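# Carry tube rack through self-closing doors to desk

## Task

Move the tube rack from the counter, through the doors that swing shut on their own, and set it on the desk. It counts only if the rack stands upright with each tube seated all the way down in a hole, both doors are closed at the end, and neither the rack nor any tube ever touched the floor. Either robot or both may do it. Afterwards the robots must release the rack and back away, and no robot may topple or be left leaning.

## Robot and tools

Robots: two identical Hello Robot Stretch 3 units, r1 and r2. Each has a two-wheel differential base (0.33 m long, 0.34 m wide, passive omni wheel at the rear), a lift on a mast, and one telescoping arm that reaches out to the robot's right side, ending in a wrist (yaw, pitch, roll) and a two-finger gripper. The arm cannot move the hand forward; the base must drive for that. The base turns about a point midway between the drive wheels, 0.05 m back from its front edge. With the arm in and wrist folded, a turn sweeps radius 0.28 m; an unfolded level wrist reaches past that.

Frames: the base frame sits on the floor between the drive wheels, x forward, y left, z up. hand_pose is in this frame, at the spot where the closed fingertips meet; with wrist joints at zero its x axis is up, y points back along the arm toward the mast, z toward the robot's rear. The odometry frame is the base frame where the scene began. Each robot reports in its own frames, so relative placement of the two robots comes only from images, lidar_m, wrist_depth_mm and head_depth_mm.

execute_actions: argument actions is a list holding one action (or empty, which just returns state and images). The action is an object keyed by "r1" and/or "r2"; each robot gets its own entry with optional base, joints and contact_limits. base holds exactly one command, a relative offset from where the base last reported itself: translate_m (metres, -1 to 1, positive forward; no sideways motion) or rotate_rad (radians, -3.2 to 3.2, positive is counter-clockwise/left). joints holds absolute targets by name: lift_m 0 to 1.1 (arm height on mast), arm_m 0 to 0.52 (extension), wrist_yaw_rad -1.345 to 4.42 (0 along the arm, positive toward the front, 3.0 folded over the base), wrist_pitch_rad -1.57 to 0.451 (0 level, negative tips fingers down), wrist_roll_rad -2.911 to 2.911, gripper_m -0.089 to 0.179 (larger is wider; real fingertip gap is 0.007 m less when nearly shut, 0.025 m less when fully open, zero below 0.007), head_pan_rad -3.953 to 1.73 (0 ahead, positive left, -1.57 faces the arm), head_tilt_rad -1.53 to 0.419 (negative down). Done tolerances: ±0.004 for lift, arm, gripper; ±0.02 for yaw, roll, head; ±0.05 for pitch. contact_limits takes only arm_m, a motor_effort percentage 1 to 100 at which the arm motion halts with contact_stop; smaller is softer but too small halts immediately, and it caps holding force until the next action. All motions in an action start together; no action runs past 15 s. Anything omitted may keep driving to its previous target unnoticed. An unknown key or out-of-range number rejects the whole call. cameras picks images: r1_head_camera, r1_nav_camera, r1_wrist_camera, r2_head_camera, r2_nav_camera, r2_wrist_camera, or all (omitted/null means all, [] none). If a result reports a stop, later motion calls in that same reply are skipped.

wait: seconds 0 to 10; commands nothing, returns state and images. zoom_image: camera plus region [x0, y0, x1, y1] in pixels of that camera's latest full image, at most 504 by 504. finished_scene: scene number; ends the scene irreversibly once the goal holds. The robots keep their last command while you compose a reply.

Results: base_status and joint_status tell how each motion of the last accepted action ended: done (for the base, wheels turned the commanded amount even if slipping), off_target (stopped short, may still push), contact_stop, time_out, torque_fault (old target dropped). Arm and lift stop and go slack when they hit something firmly; a slack lift can sag under load or be pushed up by closing fingers on a surface. Base, wrist and head have no contact stop. A wrist servo pushed hard for several seconds shuts off for 10 s. on_its_own lists uncommanded joints; its 'held at' is the held target, not the position. motor_effort is percent of maximum, positive toward larger joint values, peak in brackets; readings carry fixed offsets and noise. Positive wheel effort pushes forward. lidar_m: 12 distances in metres from the base origin, 30-degree sectors, 1st straight ahead, counter-clockwise (4th left, 7th rear, 10th right), '-' means nothing seen; plane 0.17 m high, range 0.15 to 12 m, blind to clear objects, own body may hide sectors 5, 6, 9, 10. wrist_depth_mm (45 to 1000) and head_depth_mm (280 to 4000, sideways image) are 7x7 grids of median depth from top left. base_odometry counts wheel turns only; heading -3.142 to 3.142; turned_by_wheels and turned_by_imu give turn since last result; base_tilt in degrees (forward/right positive) has up to about 4 degrees fixed bias per robot.

Speed: 0.30 m/s and 1.9 rad/s only with lift_m under 0.30, arm_m under 0.03, wrist_yaw_rad over 2.54; otherwise 0.10 m/s and 0.63 rad/s.

Gripping: command gripper_m below the object's width to hold; release by commanding at least 0.02 above where contact occurred. Readings do not confirm a grasp. Over-squeezing triggers a force cutback, so heavy items may slip; send a new value to re-squeeze.

Wrist safety: fold or unfold (yaw to 3.0) only with lift_m 0.32 to 0.95, wrist_pitch_rad -0.4, roll near 0; once folded the lift may go to 0.25. With yaw below -0.4 keep pitch at -0.5 or lower.

Hazards: robots pressing into each other is a failure, and even millimetres of extra drive after touching presses hard; strong collisions may also fail. Commanded travel differs between robots by under 1 cm per metre typically, up to 2.5 cm, which strains a jointly carried load and can tip a robot. Pushing against a rigid object with the gripper above about 0.45 m can topple the robot before the contact stop, more so with raised limits or repeated pushes. Driving while the hand is holding or hooked on something fixed, or snagging furniture (especially reversing), can tip it; reverse the last move in small steps, free the gripper, and lower lift_m to about 0.2 if still leaning. Avoid drops, slips, door slams and hard impacts. Loose items may occasionally be nudged by outside disturbances. Camera intrinsics: head 896x504 pinhole, nav 672x504 fisheye, wrist 644x364 pinhole.

Each tool is called after "Request:" as name(argument=value, ...), one argument or row to a line, values as JSON.

## Session

Request:
execute_actions(
  actions=[],
)

Scene clock: 0.00 s.
r1.base_odometry: x=+0.000 y=+0.000 heading=+0.000 (m, m, rad; r1's odometry frame)
r1.turned_by_wheels: +0.000 (rad since the last result)
r1.turned_by_imu: +0.000 (rad since the last result)
r1.base_tilt: forward=-1.3 right=-1.1 (deg)
r1.lidar_m: 0.71 0.71 0.83 0.81 0.82 0.95 1.67 2.43 2.82 1.79 1.42 0.82
r1.head_depth_mm: 755 753 749 750 746 745 739 / 736 732 728 727 724 723 719 / 713 710 708 707 703 701 699 / 693 692 689 685 683 682 681 / 675 672 670 669 667 662 662 / 656 655 652 650 649 647 643 / 640 638 637 634 632 631 627
r1.base_status: not commanded
r1.joint_positions: lift_m=+0.327 arm_m=+0.001 wrist_yaw_rad=+3.061 wrist_pitch_rad=-0.306 wrist_roll_rad=-0.006 gripper_m=+0.037 head_pan_rad=-0.015 head_tilt_rad=+0.005
r1.joint_status: not commanded
r1.motor_effort: left_wheel=+1 right_wheel=+0 lift_m=+30 arm_m=+0 wrist_yaw_rad=+0 wrist_pitch_rad=+5 wrist_roll_rad=+0 gripper_m=-1 head_pan_rad=+1 head_tilt_rad=+2 (%)
r1.hand_pose: x=-0.0022 y=+0.0907 z=+0.3655 quat_wxyz=(+0.136, +0.700, +0.080, +0.696) (m; r1's base frame)
r1.wrist_depth_mm: 650 657 745 774 853 839 646 / 679 713 799 835 908 838 653 / 706 755 845 892 - 877 666 / 759 801 896 941 - 879 672 / 751 779 - 802 817 809 673 / 618 626 - 649 689 668 644 / 524 537 - 543 529 560 561
r2.base_odometry: x=+0.000 y=+0.000 heading=+0.000 (m, m, rad; r2's odometry frame)
r2.turned_by_wheels: +0.000 (rad since the last result)
r2.turned_by_imu: +0.000 (rad since the last result)
r2.base_tilt: forward=-1.5 right=+2.6 (deg)
r2.lidar_m: 2.31 1.67 1.52 1.49 0.94 0.85 0.85 1.04 1.79 2.65 2.55 2.29
r2.head_depth_mm: 1759 2089 2100 2099 2088 2093 2087 / 1732 2226 2171 2186 2186 2174 2153 / 1737 2272 2293 2287 2278 2293 2202 / 1711 2362 2405 2407 2358 2391 2212 / 1696 2489 2510 2523 2529 2499 2222 / 1707 2465 2645 2651 2640 2662 2253 / 1693 2419 2793 2762 2774 2024 2023
r2.base_status: not commanded
r2.joint_positions: lift_m=+0.540 arm_m=+0.003 wrist_yaw_rad=+3.002 wrist_pitch_rad=-0.553 wrist_roll_rad=+0.008 gripper_m=+0.037 head_pan_rad=-0.006 head_tilt_rad=-0.005
r2.joint_status: not commanded
r2.motor_effort: left_wheel=+1 right_wheel=-1 lift_m=+33 arm_m=+0 wrist_yaw_rad=+1 wrist_pitch_rad=+8 wrist_roll_rad=+0 gripper_m=+0 head_pan_rad=+0 head_tilt_rad=+3 (%)
r2.hand_pose: x=+0.0074 y=+0.0558 z=+0.5234 quat_wxyz=(+0.241, +0.694, +0.144, +0.663) (m; r2's base frame)
r2.wrist_depth_mm: 836 - - - - - - / 864 - - - - - - / 873 - - - - - - / 913 - - - - - - / 814 841 - 849 881 832 858 / 736 730 - 745 738 745 736 / 640 628 651 668 649 644 644
pictures: r1_head_camera (sideways: a quarter turn clockwise sets it upright), r1_nav_camera (sideways: a quarter turn counterclockwise sets it upright), r1_wrist_camera, r2_head_camera (sideways: a quarter turn clockwise sets it upright), r2_nav_camera (sideways: a quarter turn counterclockwise sets it upright), r2_wrist_camera
Images, in order (width x height): r1_head_camera 896x504, r1_nav_camera 672x504, r1_wrist_camera 644x364, r2_head_camera 896x504, r2_nav_camera 672x504, r2_wrist_camera 644x364.

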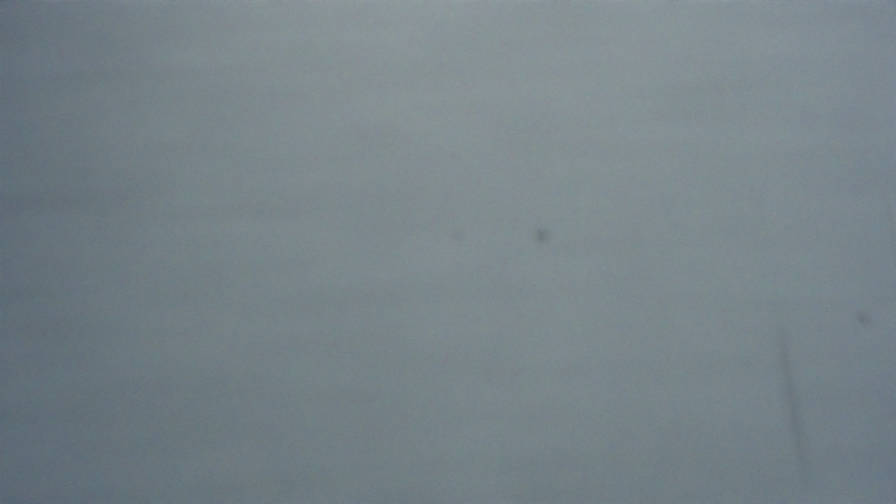

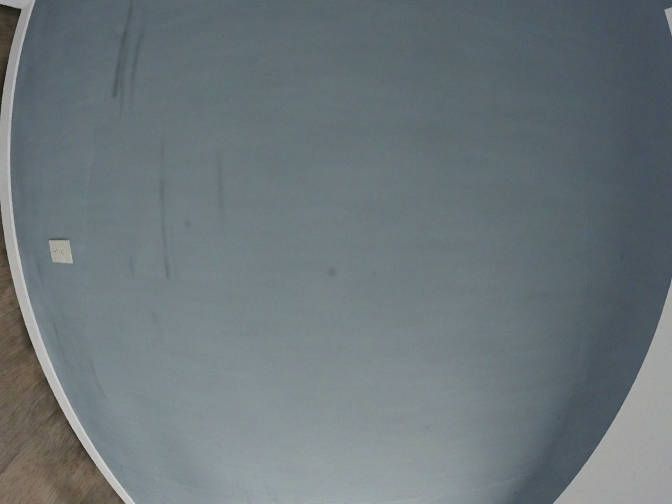

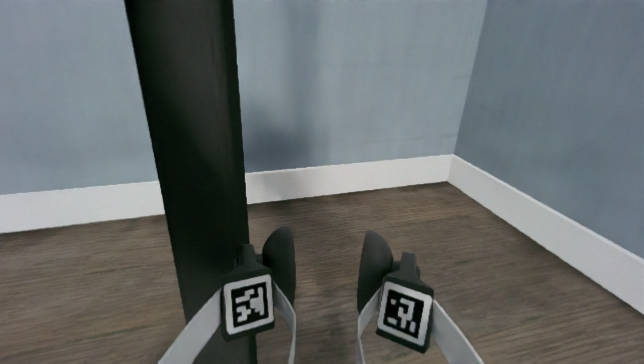

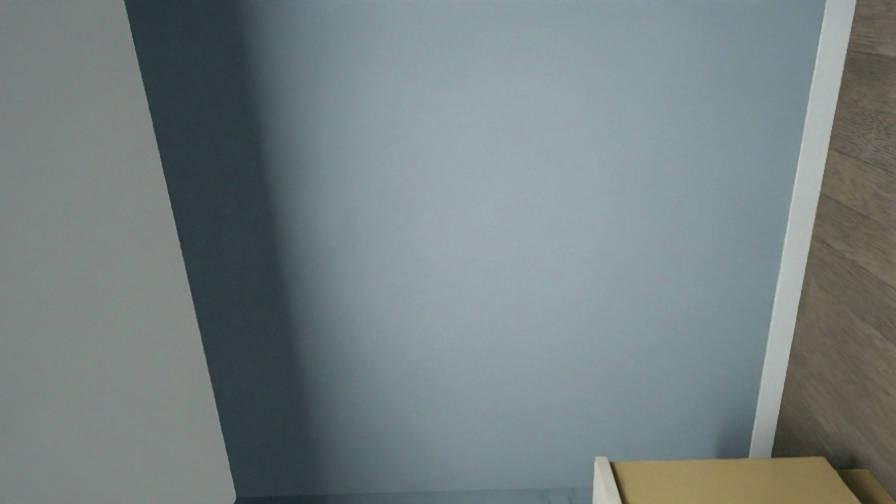

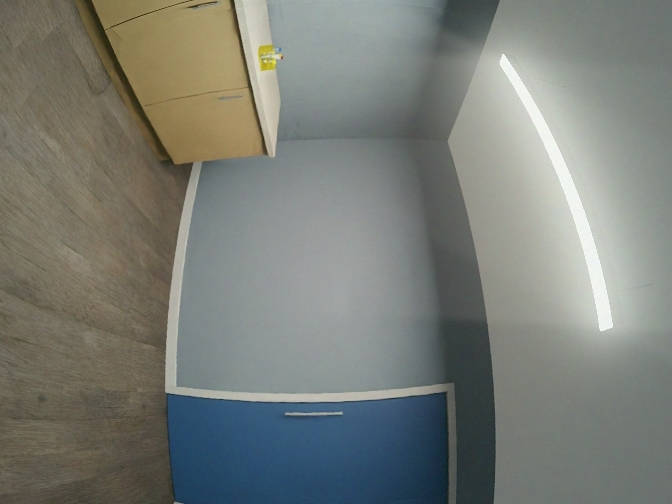

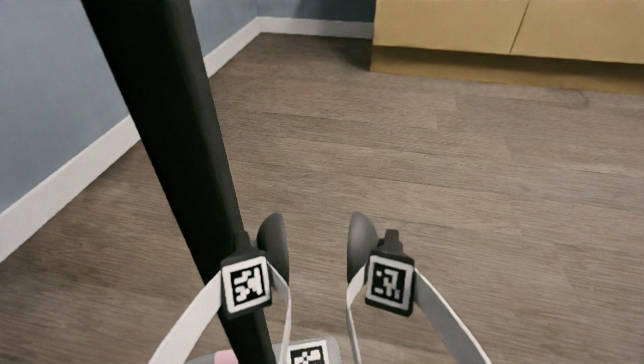

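Request:
execute_actions(
  actions=[
    {"r1":{"joints":{"head_pan_rad":-2.4,"head_tilt_rad":-0.4}},"r2":{"joints":{"head_pan_rad":0.8,"head_tilt_rad":-0.4}}},
  ],
  cameras=["r1_head_camera","r1_nav_camera","r2_head_camera","r2_nav_camera"],
)

Request:
execute_actions(
  actions=[
    {"r1":{"joints":{"head_pan_rad":-3.4,"head_tilt_rad":-0.4}},"r2":{"joints":{"head_pan_rad":-0.9,"head_tilt_rad":-0.4}}},
  ],
  cameras=["r1_head_camera","r1_nav_camera","r2_head_camera","r2_nav_camera"],
)

Scene clock: 1.97 s.
r1.base_odometry: x=+0.000 y=+0.000 heading=+0.000 (m, m, rad; r1's odometry frame)
r1.turned_by_wheels: +0.000 (rad since the last result)
r1.turned_by_imu: -0.001 (rad since the last result)
r1.base_tilt: forward=-1.2 right=-1.1 (deg)
r1.lidar_m: 0.71 0.71 0.83 0.82 0.82 0.95 1.67 2.44 2.83 1.79 1.42 0.82
r1.head_depth_mm: 2027 2151 2298 2456 2237 1699 1366 / 2128 2264 2439 2603 2232 1710 1379 / 2230 2403 2588 2742 2269 1718 1380 / 2359 2521 2732 2908 2287 1724 1390 / 2487 2679 2906 3073 2305 1739 1394 / 2637 2851 3086 3195 2302 1742 1404 / 2805 3034 3310 3438 2330 1762 1411
r1.base_status: not commanded
r1.joint_positions: lift_m=+0.327 arm_m=+0.001 wrist_yaw_rad=+3.061 wrist_pitch_rad=-0.306 wrist_roll_rad=-0.006 gripper_m=+0.037 head_pan_rad=-2.393 head_tilt_rad=-0.395
r1.joint_status: all done
r1.motor_effort: left_wheel=+1(2) right_wheel=+1(0) lift_m=+30(29) arm_m=-1(0) wrist_yaw_rad=+0(0) wrist_pitch_rad=+5(4) wrist_roll_rad=+0(0) gripper_m=+2(0) head_pan_rad=-2(35) head_tilt_rad=-3(30) (%)
r1.hand_pose: x=-0.0022 y=+0.0907 z=+0.3655 quat_wxyz=(+0.136, +0.700, +0.080, +0.696) (m; r1's base frame)
r1.wrist_depth_mm: 643 667 745 776 857 840 649 / 674 716 792 835 924 851 654 / 710 759 837 883 - 863 666 / 745 799 922 935 - 881 678 / 747 757 - 806 812 796 677 / 622 629 - 648 678 658 654 / 529 525 - 544 532 559 567
r2.base_odometry: x=+0.000 y=+0.000 heading=+0.000 (m, m, rad; r2's odometry frame)
r2.turned_by_wheels: +0.000 (rad since the last result)
r2.turned_by_imu: +0.000 (rad since the last result)
r2.base_tilt: forward=-1.4 right=+2.7 (deg)
r2.lidar_m: 2.30 1.67 1.53 1.50 0.94 0.85 0.85 1.04 1.79 2.65 2.55 2.29
r2.head_depth_mm: 2243 2400 2149 1953 2084 1703 1366 / 2116 2272 2196 1877 2004 1711 1369 / 2030 2163 2224 1770 1916 1721 1371 / 1927 2070 2127 1666 1797 1743 1398 / 1876 1989 2086 1595 1712 1756 1391 / 1811 1881 1965 1537 1632 1708 1408 / 1719 1825 1916 1478 1555 1718 1417
r2.base_status: not commanded
r2.joint_positions: lift_m=+0.540 arm_m=+0.003 wrist_yaw_rad=+3.002 wrist_pitch_rad=-0.553 wrist_roll_rad=+0.008 gripper_m=+0.037 head_pan_rad=+0.793 head_tilt_rad=-0.395
r2.joint_status: all done
r2.motor_effort: left_wheel=+0(0) right_wheel=+0(0) lift_m=+33(33) arm_m=+1(0) wrist_yaw_rad=+0(0) wrist_pitch_rad=+8(8) wrist_roll_rad=+0(0) gripper_m=+0(0) head_pan_rad=+2(32) head_tilt_rad=-1(15) (%)
r2.hand_pose: x=+0.0074 y=+0.0558 z=+0.5234 quat_wxyz=(+0.241, +0.694, +0.144, +0.663) (m; r2's base frame)
r2.wrist_depth_mm: 824 - - - - - - / 844 - - - - - - / 862 - - - - - - / 902 962 - 998 - - - / 812 858 - 854 875 862 837 / 723 719 - 731 750 743 727 / 642 644 632 641 644 643 637
pictures: r1_head_camera (sideways: a quarter turn clockwise sets it upright), r1_nav_camera (sideways: a quarter turn counterclockwise sets it upright), r2_head_camera (sideways: a quarter turn clockwise sets it upright), r2_nav_camera (sideways: a quarter turn counterclockwise sets it upright)
Images, in order (width x height): r1_head_camera 896x504, r1_nav_camera 672x504, r2_head_camera 896x504, r2_nav_camera 672x504.

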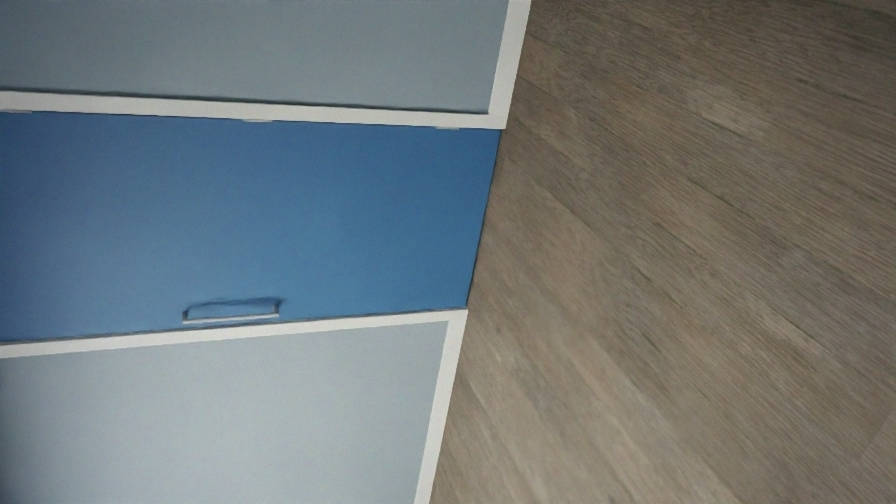

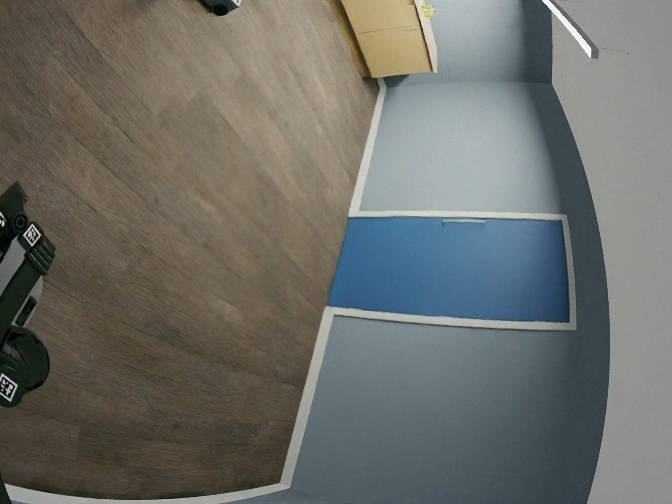

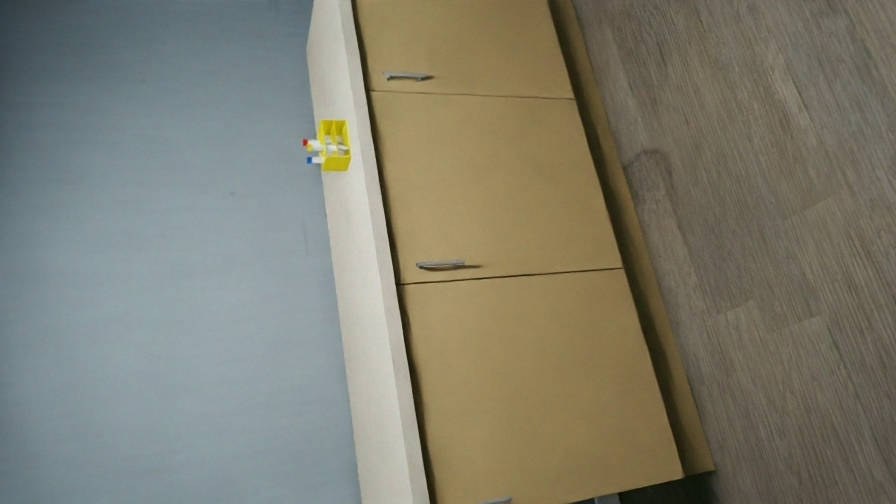

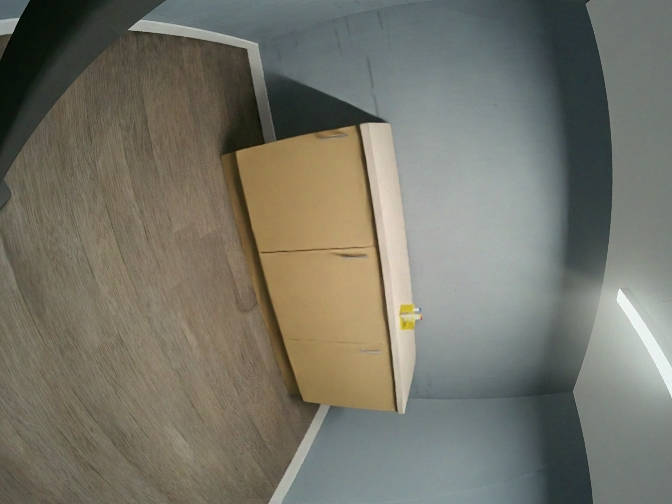

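Scene clock: 3.33 s.
r1.base_odometry: x=+0.000 y=+0.000 heading=+0.000 (m, m, rad; r1's odometry frame)
r1.turned_by_wheels: +0.000 (rad since the last result)
r1.turned_by_imu: +0.000 (rad since the last result)
r1.base_tilt: forward=-1.3 right=-1.0 (deg)
r1.lidar_m: 0.71 0.71 0.83 0.82 0.82 0.95 1.67 2.43 2.83 1.79 1.41 0.82
r1.head_depth_mm: 936 979 1035 1083 1167 1248 1298 / 1059 1120 1184 1256 1365 1467 1377 / 1210 1296 1390 1497 1650 1662 1386 / 1416 1547 1658 1847 2012 1730 1394 / 1747 1922 2134 2411 2287 1740 1403 / 2093 2247 2399 2539 2327 1738 1405 / 2027 2154 2288 2442 2331 1756 1404
r1.base_status: not commanded
r1.joint_positions: lift_m=+0.327 arm_m=+0.001 wrist_yaw_rad=+3.061 wrist_pitch_rad=-0.306 wrist_roll_rad=-0.006 gripper_m=+0.037 head_pan_rad=-3.393 head_tilt_rad=-0.395
r1.joint_status: all done
r1.motor_effort: left_wheel=+2(1) right_wheel=+0(1) lift_m=+30(29) arm_m=+0(0) wrist_yaw_rad=+0(0) wrist_pitch_rad=+5(5) wrist_roll_rad=+0(0) gripper_m=-1(1) head_pan_rad=-3(36) head_tilt_rad=-2(1) (%)
r1.hand_pose: x=-0.0022 y=+0.0907 z=+0.3655 quat_wxyz=(+0.136, +0.700, +0.080, +0.696) (m; r1's base frame)
r1.wrist_depth_mm: 642 668 750 778 849 846 648 / 680 700 773 841 904 853 655 / 720 761 843 894 - 860 665 / 751 794 905 929 - 873 666 / 743 771 - 799 818 805 676 / 620 625 - 645 674 661 648 / 528 534 - 542 523 556 562
r2.base_odometry: x=+0.000 y=+0.000 heading=+0.000 (m, m, rad; r2's odometry frame)
r2.turned_by_wheels: +0.000 (rad since the last result)
r2.turned_by_imu: +0.000 (rad since the last result)
r2.base_tilt: forward=-1.5 right=+2.7 (deg)
r2.lidar_m: 2.31 1.67 1.53 1.49 0.94 0.85 0.85 1.04 1.79 2.64 2.55 2.29
r2.head_depth_mm: 2670 2878 3064 3206 2250 1704 1354 / 2482 2660 2890 3052 2278 1714 1374 / 2339 2510 2697 2863 2311 1737 1373 / 2231 2386 2515 2678 2339 1744 1387 / 2116 2216 2366 2509 2388 1763 1393 / 1998 2091 2234 2346 2386 1769 1415 / 1912 1994 2122 2247 2316 1779 1414
r2.base_status: not commanded
r2.joint_positions: lift_m=+0.540 arm_m=+0.003 wrist_yaw_rad=+3.002 wrist_pitch_rad=-0.553 wrist_roll_rad=+0.008 gripper_m=+0.037 head_pan_rad=-0.893 head_tilt_rad=-0.395
r2.joint_status: all done
r2.motor_effort: left_wheel=+0(1) right_wheel=+0(0) lift_m=+32(33) arm_m=+0(1) wrist_yaw_rad=+0(1) wrist_pitch_rad=+8(7) wrist_roll_rad=+0(0) gripper_m=+1(1) head_pan_rad=-3(35) head_tilt_rad=-2(0) (%)
r2.hand_pose: x=+0.0074 y=+0.0558 z=+0.5234 quat_wxyz=(+0.241, +0.694, +0.144, +0.663) (m; r2's base frame)
r2.wrist_depth_mm: 817 - - - - - - / 853 - - - - - - / 867 - - - - - - / 891 974 968 - 984 993 - / 811 819 - 861 880 830 836 / 721 734 - 740 733 735 736 / 639 655 648 663 654 646 654
pictures: r1_head_camera (sideways: a quarter turn clockwise sets it upright), r1_nav_camera (sideways: a quarter turn counterclockwise sets it upright), r2_head_camera (sideways: a quarter turn clockwise sets it upright), r2_nav_camera (sideways: a quarter turn counterclockwise sets it upright)
Images, in order (width x height): r1_head_camera 896x504, r1_nav_camera 672x504, r2_head_camera 896x504, r2_nav_camera 672x504.

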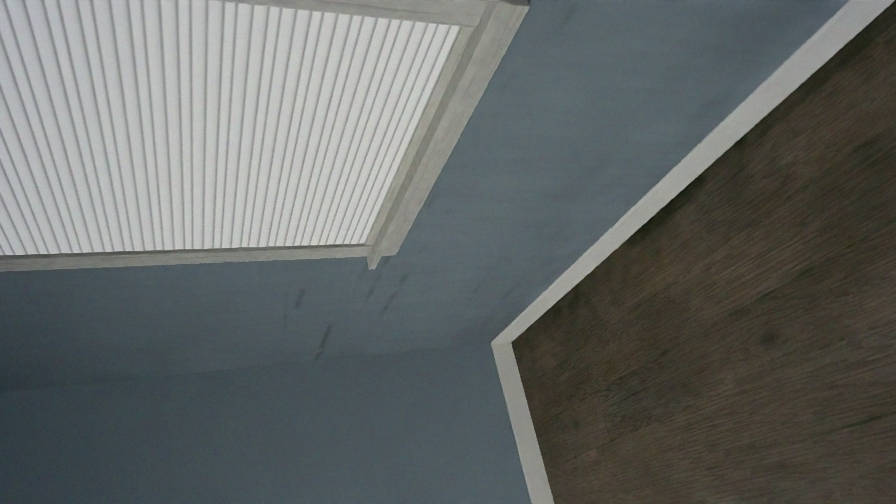

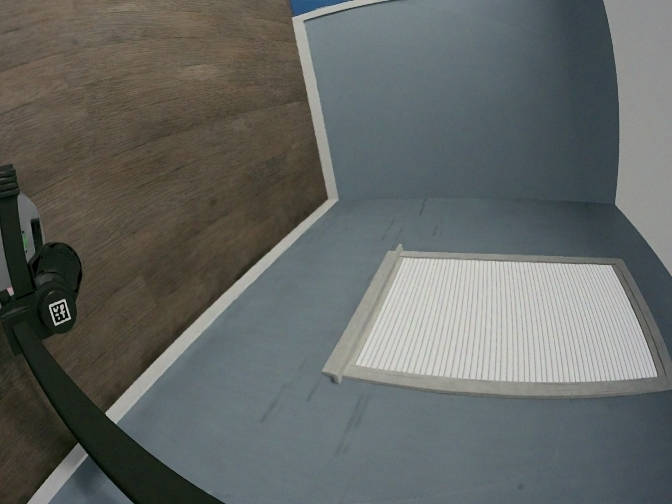

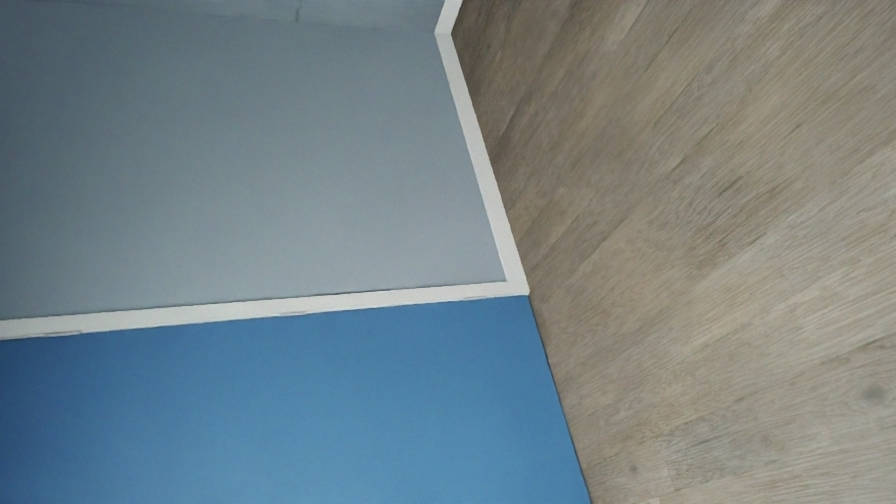

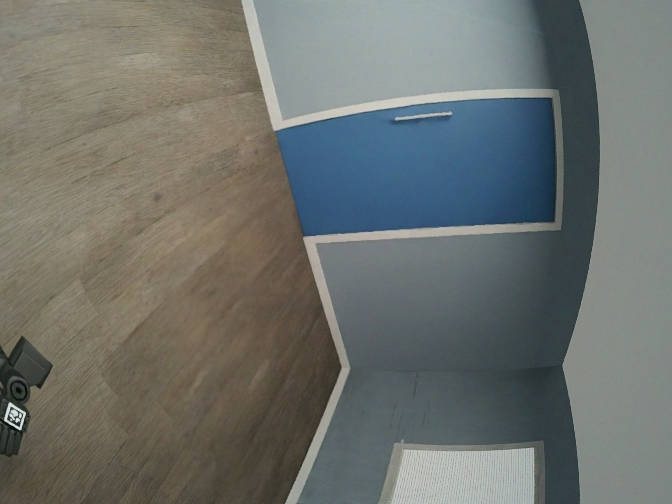

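Request:
execute_actions(
  actions=[
    {"r2":{"joints":{"head_pan_rad":0.62,"head_tilt_rad":-0.2}}},
  ],
  cameras=["r2_head_camera"],
)

Request:
zoom_image(
  camera="r2_head_camera",
  region=[380, 190, 540, 310],
)

Scene clock: 6.53 s.
r1.base_odometry: x=+0.000 y=+0.000 heading=+0.000 (m, m, rad; r1's odometry frame)
r1.turned_by_wheels: +0.000 (rad since the last result)
r1.turned_by_imu: -0.001 (rad since the last result)
r1.base_tilt: forward=-1.2 right=-1.1 (deg)
r1.lidar_m: 0.71 0.71 0.83 0.82 0.82 0.95 1.66 2.43 2.82 1.79 1.42 0.82
r1.head_depth_mm: 930 981 1037 1086 1172 1240 1296 / 1056 1115 1182 1259 1366 1475 1381 / 1210 1292 1390 1495 1644 1662 1385 / 1420 1538 1665 1845 2014 1731 1392 / 1745 1922 2142 2393 2301 1739 1396 / 2097 2233 2402 2574 2314 1734 1410 / 2026 2163 2268 2425 2313 1762 1418
r1.base_status: not commanded
r1.joint_positions: lift_m=+0.327 arm_m=+0.001 wrist_yaw_rad=+3.061 wrist_pitch_rad=-0.306 wrist_roll_rad=-0.006 gripper_m=+0.037 head_pan_rad=-3.393 head_tilt_rad=-0.395
r1.joint_status: not commanded
r1.motor_effort: left_wheel=+0(1) right_wheel=+1(1) lift_m=+30(29) arm_m=+0(0) wrist_yaw_rad=+0(0) wrist_pitch_rad=+4(4) wrist_roll_rad=+0(0) gripper_m=-1(0) head_pan_rad=-2(2) head_tilt_rad=-2(2) (%)
r1.hand_pose: x=-0.0022 y=+0.0907 z=+0.3655 quat_wxyz=(+0.136, +0.700, +0.080, +0.696) (m; r1's base frame)
r1.wrist_depth_mm: 642 666 750 792 851 837 652 / 675 701 795 841 912 853 657 / 711 763 834 890 - 862 665 / 744 790 906 919 - 877 680 / 754 774 - 805 812 803 682 / 626 635 - 644 690 662 652 / 521 535 - 539 529 557 565
r2.base_odometry: x=+0.000 y=+0.000 heading=+0.000 (m, m, rad; r2's odometry frame)
r2.turned_by_wheels: +0.000 (rad since the last result)
r2.turned_by_imu: +0.000 (rad since the last result)
r2.base_tilt: forward=-1.5 right=+2.7 (deg)
r2.lidar_m: 2.31 1.67 1.52 1.50 0.94 0.85 0.85 1.04 1.79 2.65 2.55 2.29
r2.head_depth_mm: 2434 2565 2590 2681 2707 2159 1629 / 2583 2712 2774 2122 2092 2134 1638 / 2395 2512 2602 2150 1928 2007 1645 / 2280 2342 2410 1912 1789 1870 1667 / 2143 2166 2226 2254 1664 1738 1672 / 1994 2056 2099 2087 1567 1616 1625 / 1875 1942 1968 2002 1469 1517 1574
r2.base_status: not commanded
r2.joint_positions: lift_m=+0.540 arm_m=+0.003 wrist_yaw_rad=+3.002 wrist_pitch_rad=-0.553 wrist_roll_rad=+0.008 gripper_m=+0.037 head_pan_rad=+0.613 head_tilt_rad=-0.211
r2.joint_status: all done
r2.motor_effort: left_wheel=+0(0) right_wheel=+0(1) lift_m=+33(33) arm_m=+1(0) wrist_yaw_rad=+0(1) wrist_pitch_rad=+7(7) wrist_roll_rad=+0(0) gripper_m=+0(1) head_pan_rad=+3(31) head_tilt_rad=+5(17) (%)
r2.hand_pose: x=+0.0074 y=+0.0558 z=+0.5234 quat_wxyz=(+0.241, +0.694, +0.144, +0.663) (m; r2's base frame)
r2.wrist_depth_mm: 836 - - - - - - / 836 - - - - - - / 883 - - - - - - / 889 987 988 985 - - - / 806 837 - 826 864 836 844 / 736 723 - 724 750 736 740 / 648 650 647 657 637 644 645
pictures: r2_head_camera (sideways: a quarter turn clockwise sets it upright)
Images, in order (width x height): r2_head_camera 896x504.

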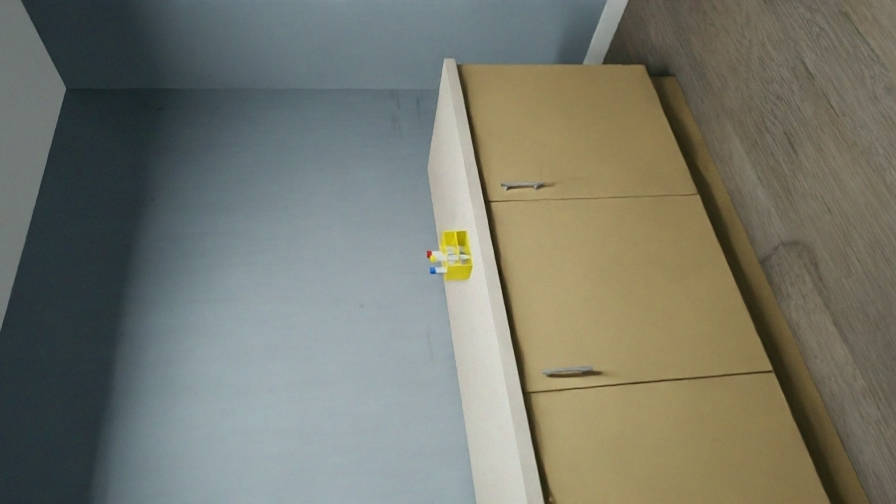

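Region (380, 190, 540, 310) of r2_head_camera's 896x504 image, scaled by 3.150, with more detail than that image has; it fills the top 378 rows of this view, and the rest is white.

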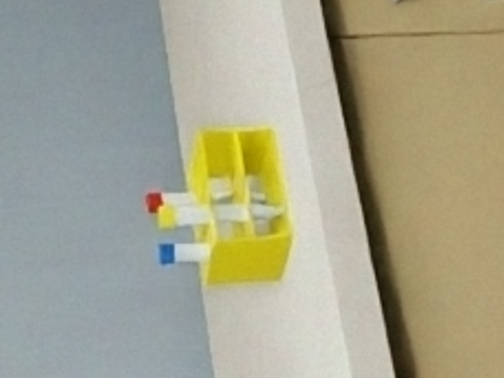

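Request:
execute_actions(
  actions=[
    {"r1":{"base":{"rotate_rad":-2.09},"joints":{"lift_m":0.27,"head_pan_rad":0,"head_tilt_rad":-0.4}},"r2":{"base":{"rotate_rad":-0.16},"joints":{"lift_m":0.27,"wrist_pitch_rad":-0.4,"head_pan_rad":0,"head_tilt_rad":-0.5}}},
  ],
  cameras=[],
)

Request:
execute_actions(
  actions=[
    {"r1":{"base":{"translate_m":1.0}},"r2":{"base":{"translate_m":1.0}}},
  ],
  cameras=[],
)

Request:
execute_actions(
  actions=[
    {"r1":{"base":{"translate_m":1.0}},"r2":{"base":{"translate_m":0.9}}},
  ],
  cameras=["r1_head_camera","r1_nav_camera","r2_nav_camera"],
)

Scene clock: 11.27 s.
r1.base_odometry: x=+0.000 y=+0.000 heading=-2.090 (m, m, rad; r1's odometry frame)
r1.turned_by_wheels: -2.090 (rad since the last result)
r1.turned_by_imu: -2.088 (rad since the last result)
r1.base_tilt: forward=-1.2 right=-1.1 (deg)
r1.lidar_m: 2.87 1.79 1.36 0.81 0.71 0.71 0.84 0.82 0.82 0.96 1.74 2.44
r1.head_depth_mm: 2308 2419 2595 2735 2230 1695 1370 / 2513 2637 2811 2891 2242 1708 1375 / 2731 2905 3104 3185 2271 1727 1387 / 3017 3279 3506 3315 2286 1713 1390 / 3344 3636 - 3362 2295 1732 1401 / 3744 - - 3423 2306 1742 1401 / 3617 3750 3354 3406 2318 1751 1410
r1.base_status: done
r1.joint_positions: lift_m=+0.270 arm_m=+0.001 wrist_yaw_rad=+3.061 wrist_pitch_rad=-0.306 wrist_roll_rad=-0.006 gripper_m=+0.037 head_pan_rad=-0.007 head_tilt_rad=-0.395
r1.joint_status: all done
r1.motor_effort: left_wheel=+2(8) right_wheel=-1(4) lift_m=+21(24) arm_m=+0(1) wrist_yaw_rad=+1(0) wrist_pitch_rad=+4(4) wrist_roll_rad=+0(1) gripper_m=+0(0) head_pan_rad=+3(36) head_tilt_rad=-3(3) (%)
r1.hand_pose: x=-0.0022 y=+0.0907 z=+0.3090 quat_wxyz=(+0.136, +0.700, +0.080, +0.696) (m; r1's base frame)
r1.wrist_depth_mm: 532 579 783 915 - - - / 555 628 826 - - - - / 588 649 891 - - - - / 600 681 898 927 944 969 - / 619 682 - 705 720 727 740 / 543 547 - 572 600 584 595 / 460 480 - 491 467 494 497
r2.base_odometry: x=+0.000 y=+0.000 heading=-0.160 (m, m, rad; r2's odometry frame)
r2.turned_by_wheels: -0.160 (rad since the last result)
r2.turned_by_imu: -0.162 (rad since the last result)
r2.base_tilt: forward=-1.6 right=+2.7 (deg)
r2.lidar_m: 2.28 1.83 1.53 1.52 1.03 0.85 0.85 0.94 1.51 1.79 2.79 2.31
r2.head_depth_mm: 1817 1974 2146 2342 1975 1545 1275 / 1848 2005 2193 2385 2001 1568 1272 / 1906 2052 2256 2443 2016 1566 1288 / 1944 2120 2294 2524 2024 1585 1283 / 1998 2172 2366 2587 2042 1591 1298 / 2028 2211 2435 2638 2085 1604 1309 / 2086 2238 2490 2718 2094 1622 1321
r2.base_status: done
r2.joint_positions: lift_m=+0.271 arm_m=+0.003 wrist_yaw_rad=+3.002 wrist_pitch_rad=-0.421 wrist_roll_rad=+0.008 gripper_m=+0.037 head_pan_rad=+0.007 head_tilt_rad=-0.494
r2.joint_status: all done
r2.motor_effort: left_wheel=+3(8) right_wheel=-2(5) lift_m=+18(29) arm_m=+1(0) wrist_yaw_rad=+0(1) wrist_pitch_rad=+12(13) wrist_roll_rad=+0(0) gripper_m=+1(0) head_pan_rad=-3(28) head_tilt_rad=-2(14) (%)
r2.hand_pose: x=+0.0099 y=+0.0742 z=+0.2825 quat_wxyz=(+0.196, +0.702, +0.099, +0.677) (m; r2's base frame)
r2.wrist_depth_mm: 948 - - - - - - / 968 - - - - - - / 893 907 949 938 955 978 971 / 717 719 739 698 732 732 738 / 589 578 - 571 610 591 578 / 479 516 - - 503 482 494 / - - - - 417 420 423
pictures: none
No camera images: the call's "cameras" was empty. Leave "cameras" out to get every camera's image.

Scene clock: 16.27 s.
r1.base_odometry: x=-0.496 y=-0.868 heading=-2.090 (m, m, rad; r1's odometry frame)
r1.turned_by_wheels: +0.000 (rad since the last result)
r1.turned_by_imu: +0.006 (rad since the last result)
r1.base_tilt: forward=-1.2 right=-1.0 (deg)
r1.lidar_m: 2.08 1.31 2.60 1.58 1.39 1.39 1.66 1.55 1.55 1.83 1.74 1.76
r1.head_depth_mm: 1661 1764 1853 1984 2056 1697 1367 / 1804 1922 2048 2182 2211 1705 1379 / 1964 2120 2262 2447 2251 1711 1375 / 2172 2335 2550 2756 2267 1727 1387 / 2440 2660 2892 3049 2283 1735 1395 / 2766 3012 3335 3449 2303 1740 1396 / 2906 3090 3074 2766 2323 1441 1346
r1.base_status: done
r1.joint_positions: lift_m=+0.270 arm_m=+0.001 wrist_yaw_rad=+3.061 wrist_pitch_rad=-0.306 wrist_roll_rad=-0.006 gripper_m=+0.037 head_pan_rad=-0.007 head_tilt_rad=-0.396
r1.joint_status: not commanded
r1.motor_effort: left_wheel=+2(8) right_wheel=-1(3) lift_m=+20(21) arm_m=+0(1) wrist_yaw_rad=+1(0) wrist_pitch_rad=+5(5) wrist_roll_rad=+1(0) gripper_m=-2(0) head_pan_rad=+4(3) head_tilt_rad=-2(3) (%)
r1.hand_pose: x=-0.0022 y=+0.0907 z=+0.3090 quat_wxyz=(+0.136, +0.700, +0.080, +0.696) (m; r1's base frame)
r1.wrist_depth_mm: - - - - - - - / - - - - - - - / - - - - - - - / 863 874 914 922 965 960 - / 674 681 - 707 728 722 741 / 553 548 - 567 600 592 598 / 463 479 - 490 466 490 498
r2.base_odometry: x=+0.987 y=-0.159 heading=-0.160 (m, m, rad; r2's odometry frame)
r2.turned_by_wheels: +0.000 (rad since the last result)
r2.turned_by_imu: +0.002 (rad since the last result)
r2.base_tilt: forward=-1.4 right=+2.6 (deg)
r2.lidar_m: 1.31 1.47 1.32 1.32 1.49 1.84 1.83 2.04 1.31 2.82 1.60 1.32
r2.head_depth_mm: 1032 1115 1211 1330 1457 1548 1277 / 1053 1142 1241 1364 1513 1550 1276 / 1076 1160 1277 1403 1556 1565 1282 / 1099 1194 1309 1443 1610 1578 1293 / 1121 1222 1351 1479 1668 1591 1298 / 1144 1250 1381 1525 1724 1604 1315 / 1172 1287 1422 1575 1785 1610 1310
r2.base_status: done
r2.joint_positions: lift_m=+0.271 arm_m=+0.003 wrist_yaw_rad=+3.002 wrist_pitch_rad=-0.420 wrist_roll_rad=+0.008 gripper_m=+0.037 head_pan_rad=+0.007 head_tilt_rad=-0.495
r2.joint_status: not commanded
r2.motor_effort: left_wheel=+2(10) right_wheel=-2(4) lift_m=+18(18) arm_m=+0(1) wrist_yaw_rad=+0(0) wrist_pitch_rad=+11(12) wrist_roll_rad=+0(0) gripper_m=+0(0) head_pan_rad=-3(3) head_tilt_rad=+0(2) (%)
r2.hand_pose: x=+0.0099 y=+0.0743 z=+0.2827 quat_wxyz=(+0.196, +0.702, +0.098, +0.677) (m; r2's base frame)
r2.wrist_depth_mm: - - - - - - - / - - - - - - - / 943 921 941 941 962 950 949 / 703 711 723 744 704 726 730 / 582 584 - 577 632 581 579 / 483 513 - - 504 494 484 / - - - - 416 411 420
pictures: none
No camera images: the call's "cameras" was empty. Leave "cameras" out to get every camera's image.

Scene clock: 21.20 s.
r1.base_odometry: x=-0.992 y=-1.737 heading=-2.090 (m, m, rad; r1's odometry frame)
r1.turned_by_wheels: +0.000 (rad since the last result)
r1.turned_by_imu: +0.006 (rad since the last result)
r1.base_tilt: forward=-1.2 right=-1.0 (deg)
r1.lidar_m: 0.93 1.85 1.86 2.24 2.07 2.07 2.47 2.28 2.01 1.22 1.08 1.08
r1.head_depth_mm: 1019 1076 1139 1212 1300 1396 1370 / 1105 1174 1257 1347 1449 1538 1374 / 1214 1291 1389 1509 1637 1655 1181 / 1310 834 1563 1703 1864 1728 1222 / 1444 1529 1647 1824 2011 1052 1224 / 1685 1877 2087 2327 2314 1692 1395 / 1959 2204 2411 2611 2316 1760 1408
r1.base_status: done
r1.joint_positions: lift_m=+0.270 arm_m=+0.001 wrist_yaw_rad=+3.061 wrist_pitch_rad=-0.306 wrist_roll_rad=-0.006 gripper_m=+0.037 head_pan_rad=-0.007 head_tilt_rad=-0.396
r1.joint_status: not commanded
r1.motor_effort: left_wheel=+2(8) right_wheel=+0(4) lift_m=+21(20) arm_m=+0(1) wrist_yaw_rad=+0(0) wrist_pitch_rad=+5(5) wrist_roll_rad=+0(0) gripper_m=+0(1) head_pan_rad=+3(3) head_tilt_rad=-3(3) (%)
r1.hand_pose: x=-0.0022 y=+0.0907 z=+0.3090 quat_wxyz=(+0.136, +0.700, +0.080, +0.696) (m; r1's base frame)
r1.wrist_depth_mm: - - - - - - - / - - - - - - - / - - - - - - - / 875 886 911 932 938 965 - / 667 681 - 705 722 733 746 / 551 556 - 573 604 578 593 / 463 483 - 495 469 490 494
r2.base_odometry: x=+1.876 y=-0.302 heading=-0.160 (m, m, rad; r2's odometry frame)
r2.turned_by_wheels: +0.000 (rad since the last result)
r2.turned_by_imu: +0.002 (rad since the last result)
r2.base_tilt: forward=-1.5 right=+2.7 (deg)
r2.lidar_m: 0.43 0.48 0.77 1.14 1.27 2.10 2.71 0.92 3.01 1.00 0.52 0.43
r2.head_depth_mm: 313 337 367 402 445 500 568 / 319 344 376 414 459 517 588 / 326 353 386 425 475 535 612 / 333 361 396 438 488 553 639 / 340 370 407 451 505 576 668 / 348 379 418 463 523 596 698 / 356 390 429 479 543 622 732
r2.base_status: done
r2.joint_positions: lift_m=+0.271 arm_m=+0.003 wrist_yaw_rad=+3.002 wrist_pitch_rad=-0.420 wrist_roll_rad=+0.008 gripper_m=+0.037 head_pan_rad=+0.007 head_tilt_rad=-0.495
r2.joint_status: not commanded
r2.motor_effort: left_wheel=+2(10) right_wheel=-2(3) lift_m=+18(18) arm_m=+1(0) wrist_yaw_rad=+0(1) wrist_pitch_rad=+11(11) wrist_roll_rad=+0(0) gripper_m=+0(1) head_pan_rad=-3(3) head_tilt_rad=-2(1) (%)
r2.hand_pose: x=+0.0099 y=+0.0743 z=+0.2827 quat_wxyz=(+0.196, +0.702, +0.098, +0.677) (m; r2's base frame)
r2.wrist_depth_mm: - - - - - 819 535 / - - - - - 849 528 / 955 944 980 988 975 775 526 / 738 718 729 701 731 699 525 / 580 568 - 583 596 587 513 / 488 500 - - 504 493 471 / - - - - 419 420 417
pictures: r1_head_camera (sideways: a quarter turn clockwise sets it upright), r1_nav_camera (sideways: a quarter turn counterclockwise sets it upright), r2_nav_camera (sideways: a quarter turn counterclockwise sets it upright)
Images, in order (width x height): r1_head_camera 896x504, r1_nav_camera 672x504, r2_nav_camera 672x504.

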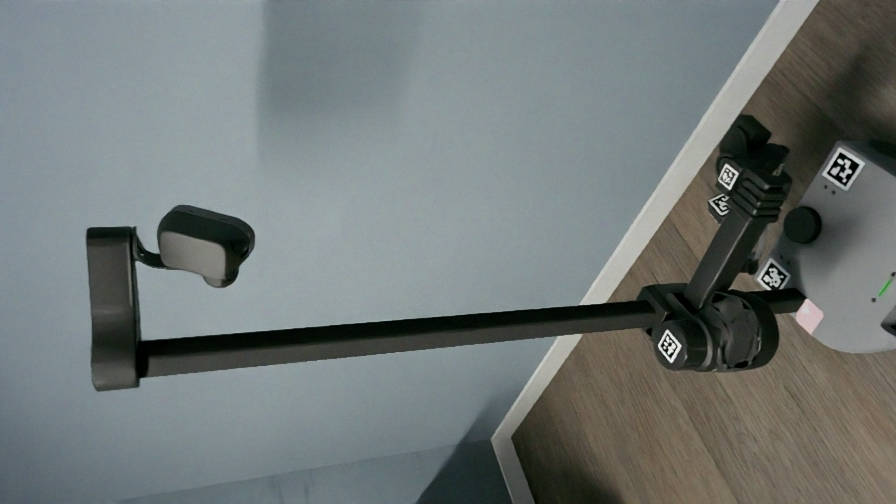

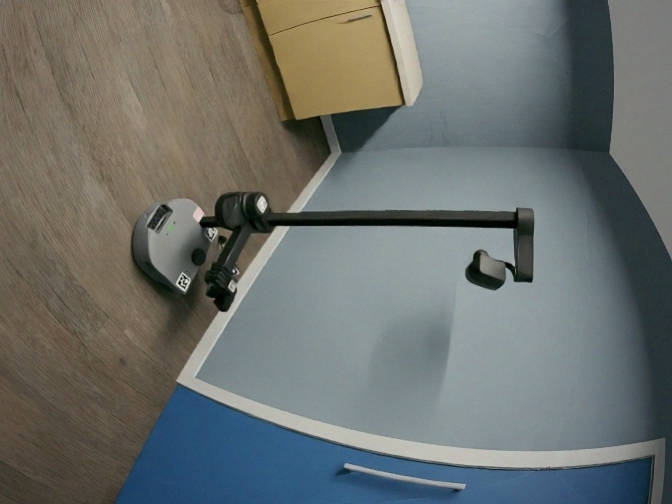

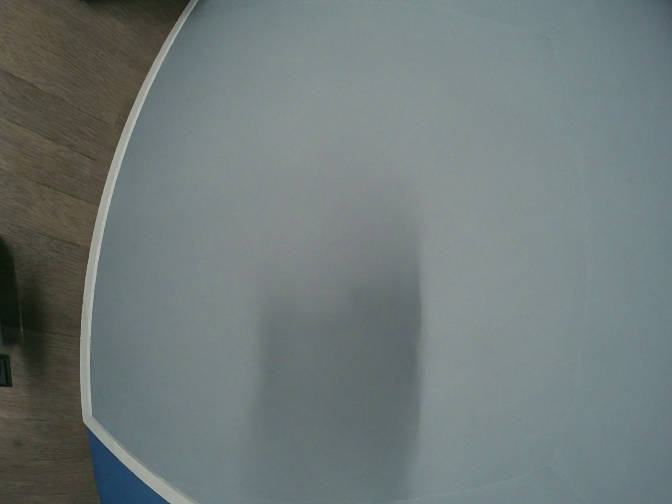

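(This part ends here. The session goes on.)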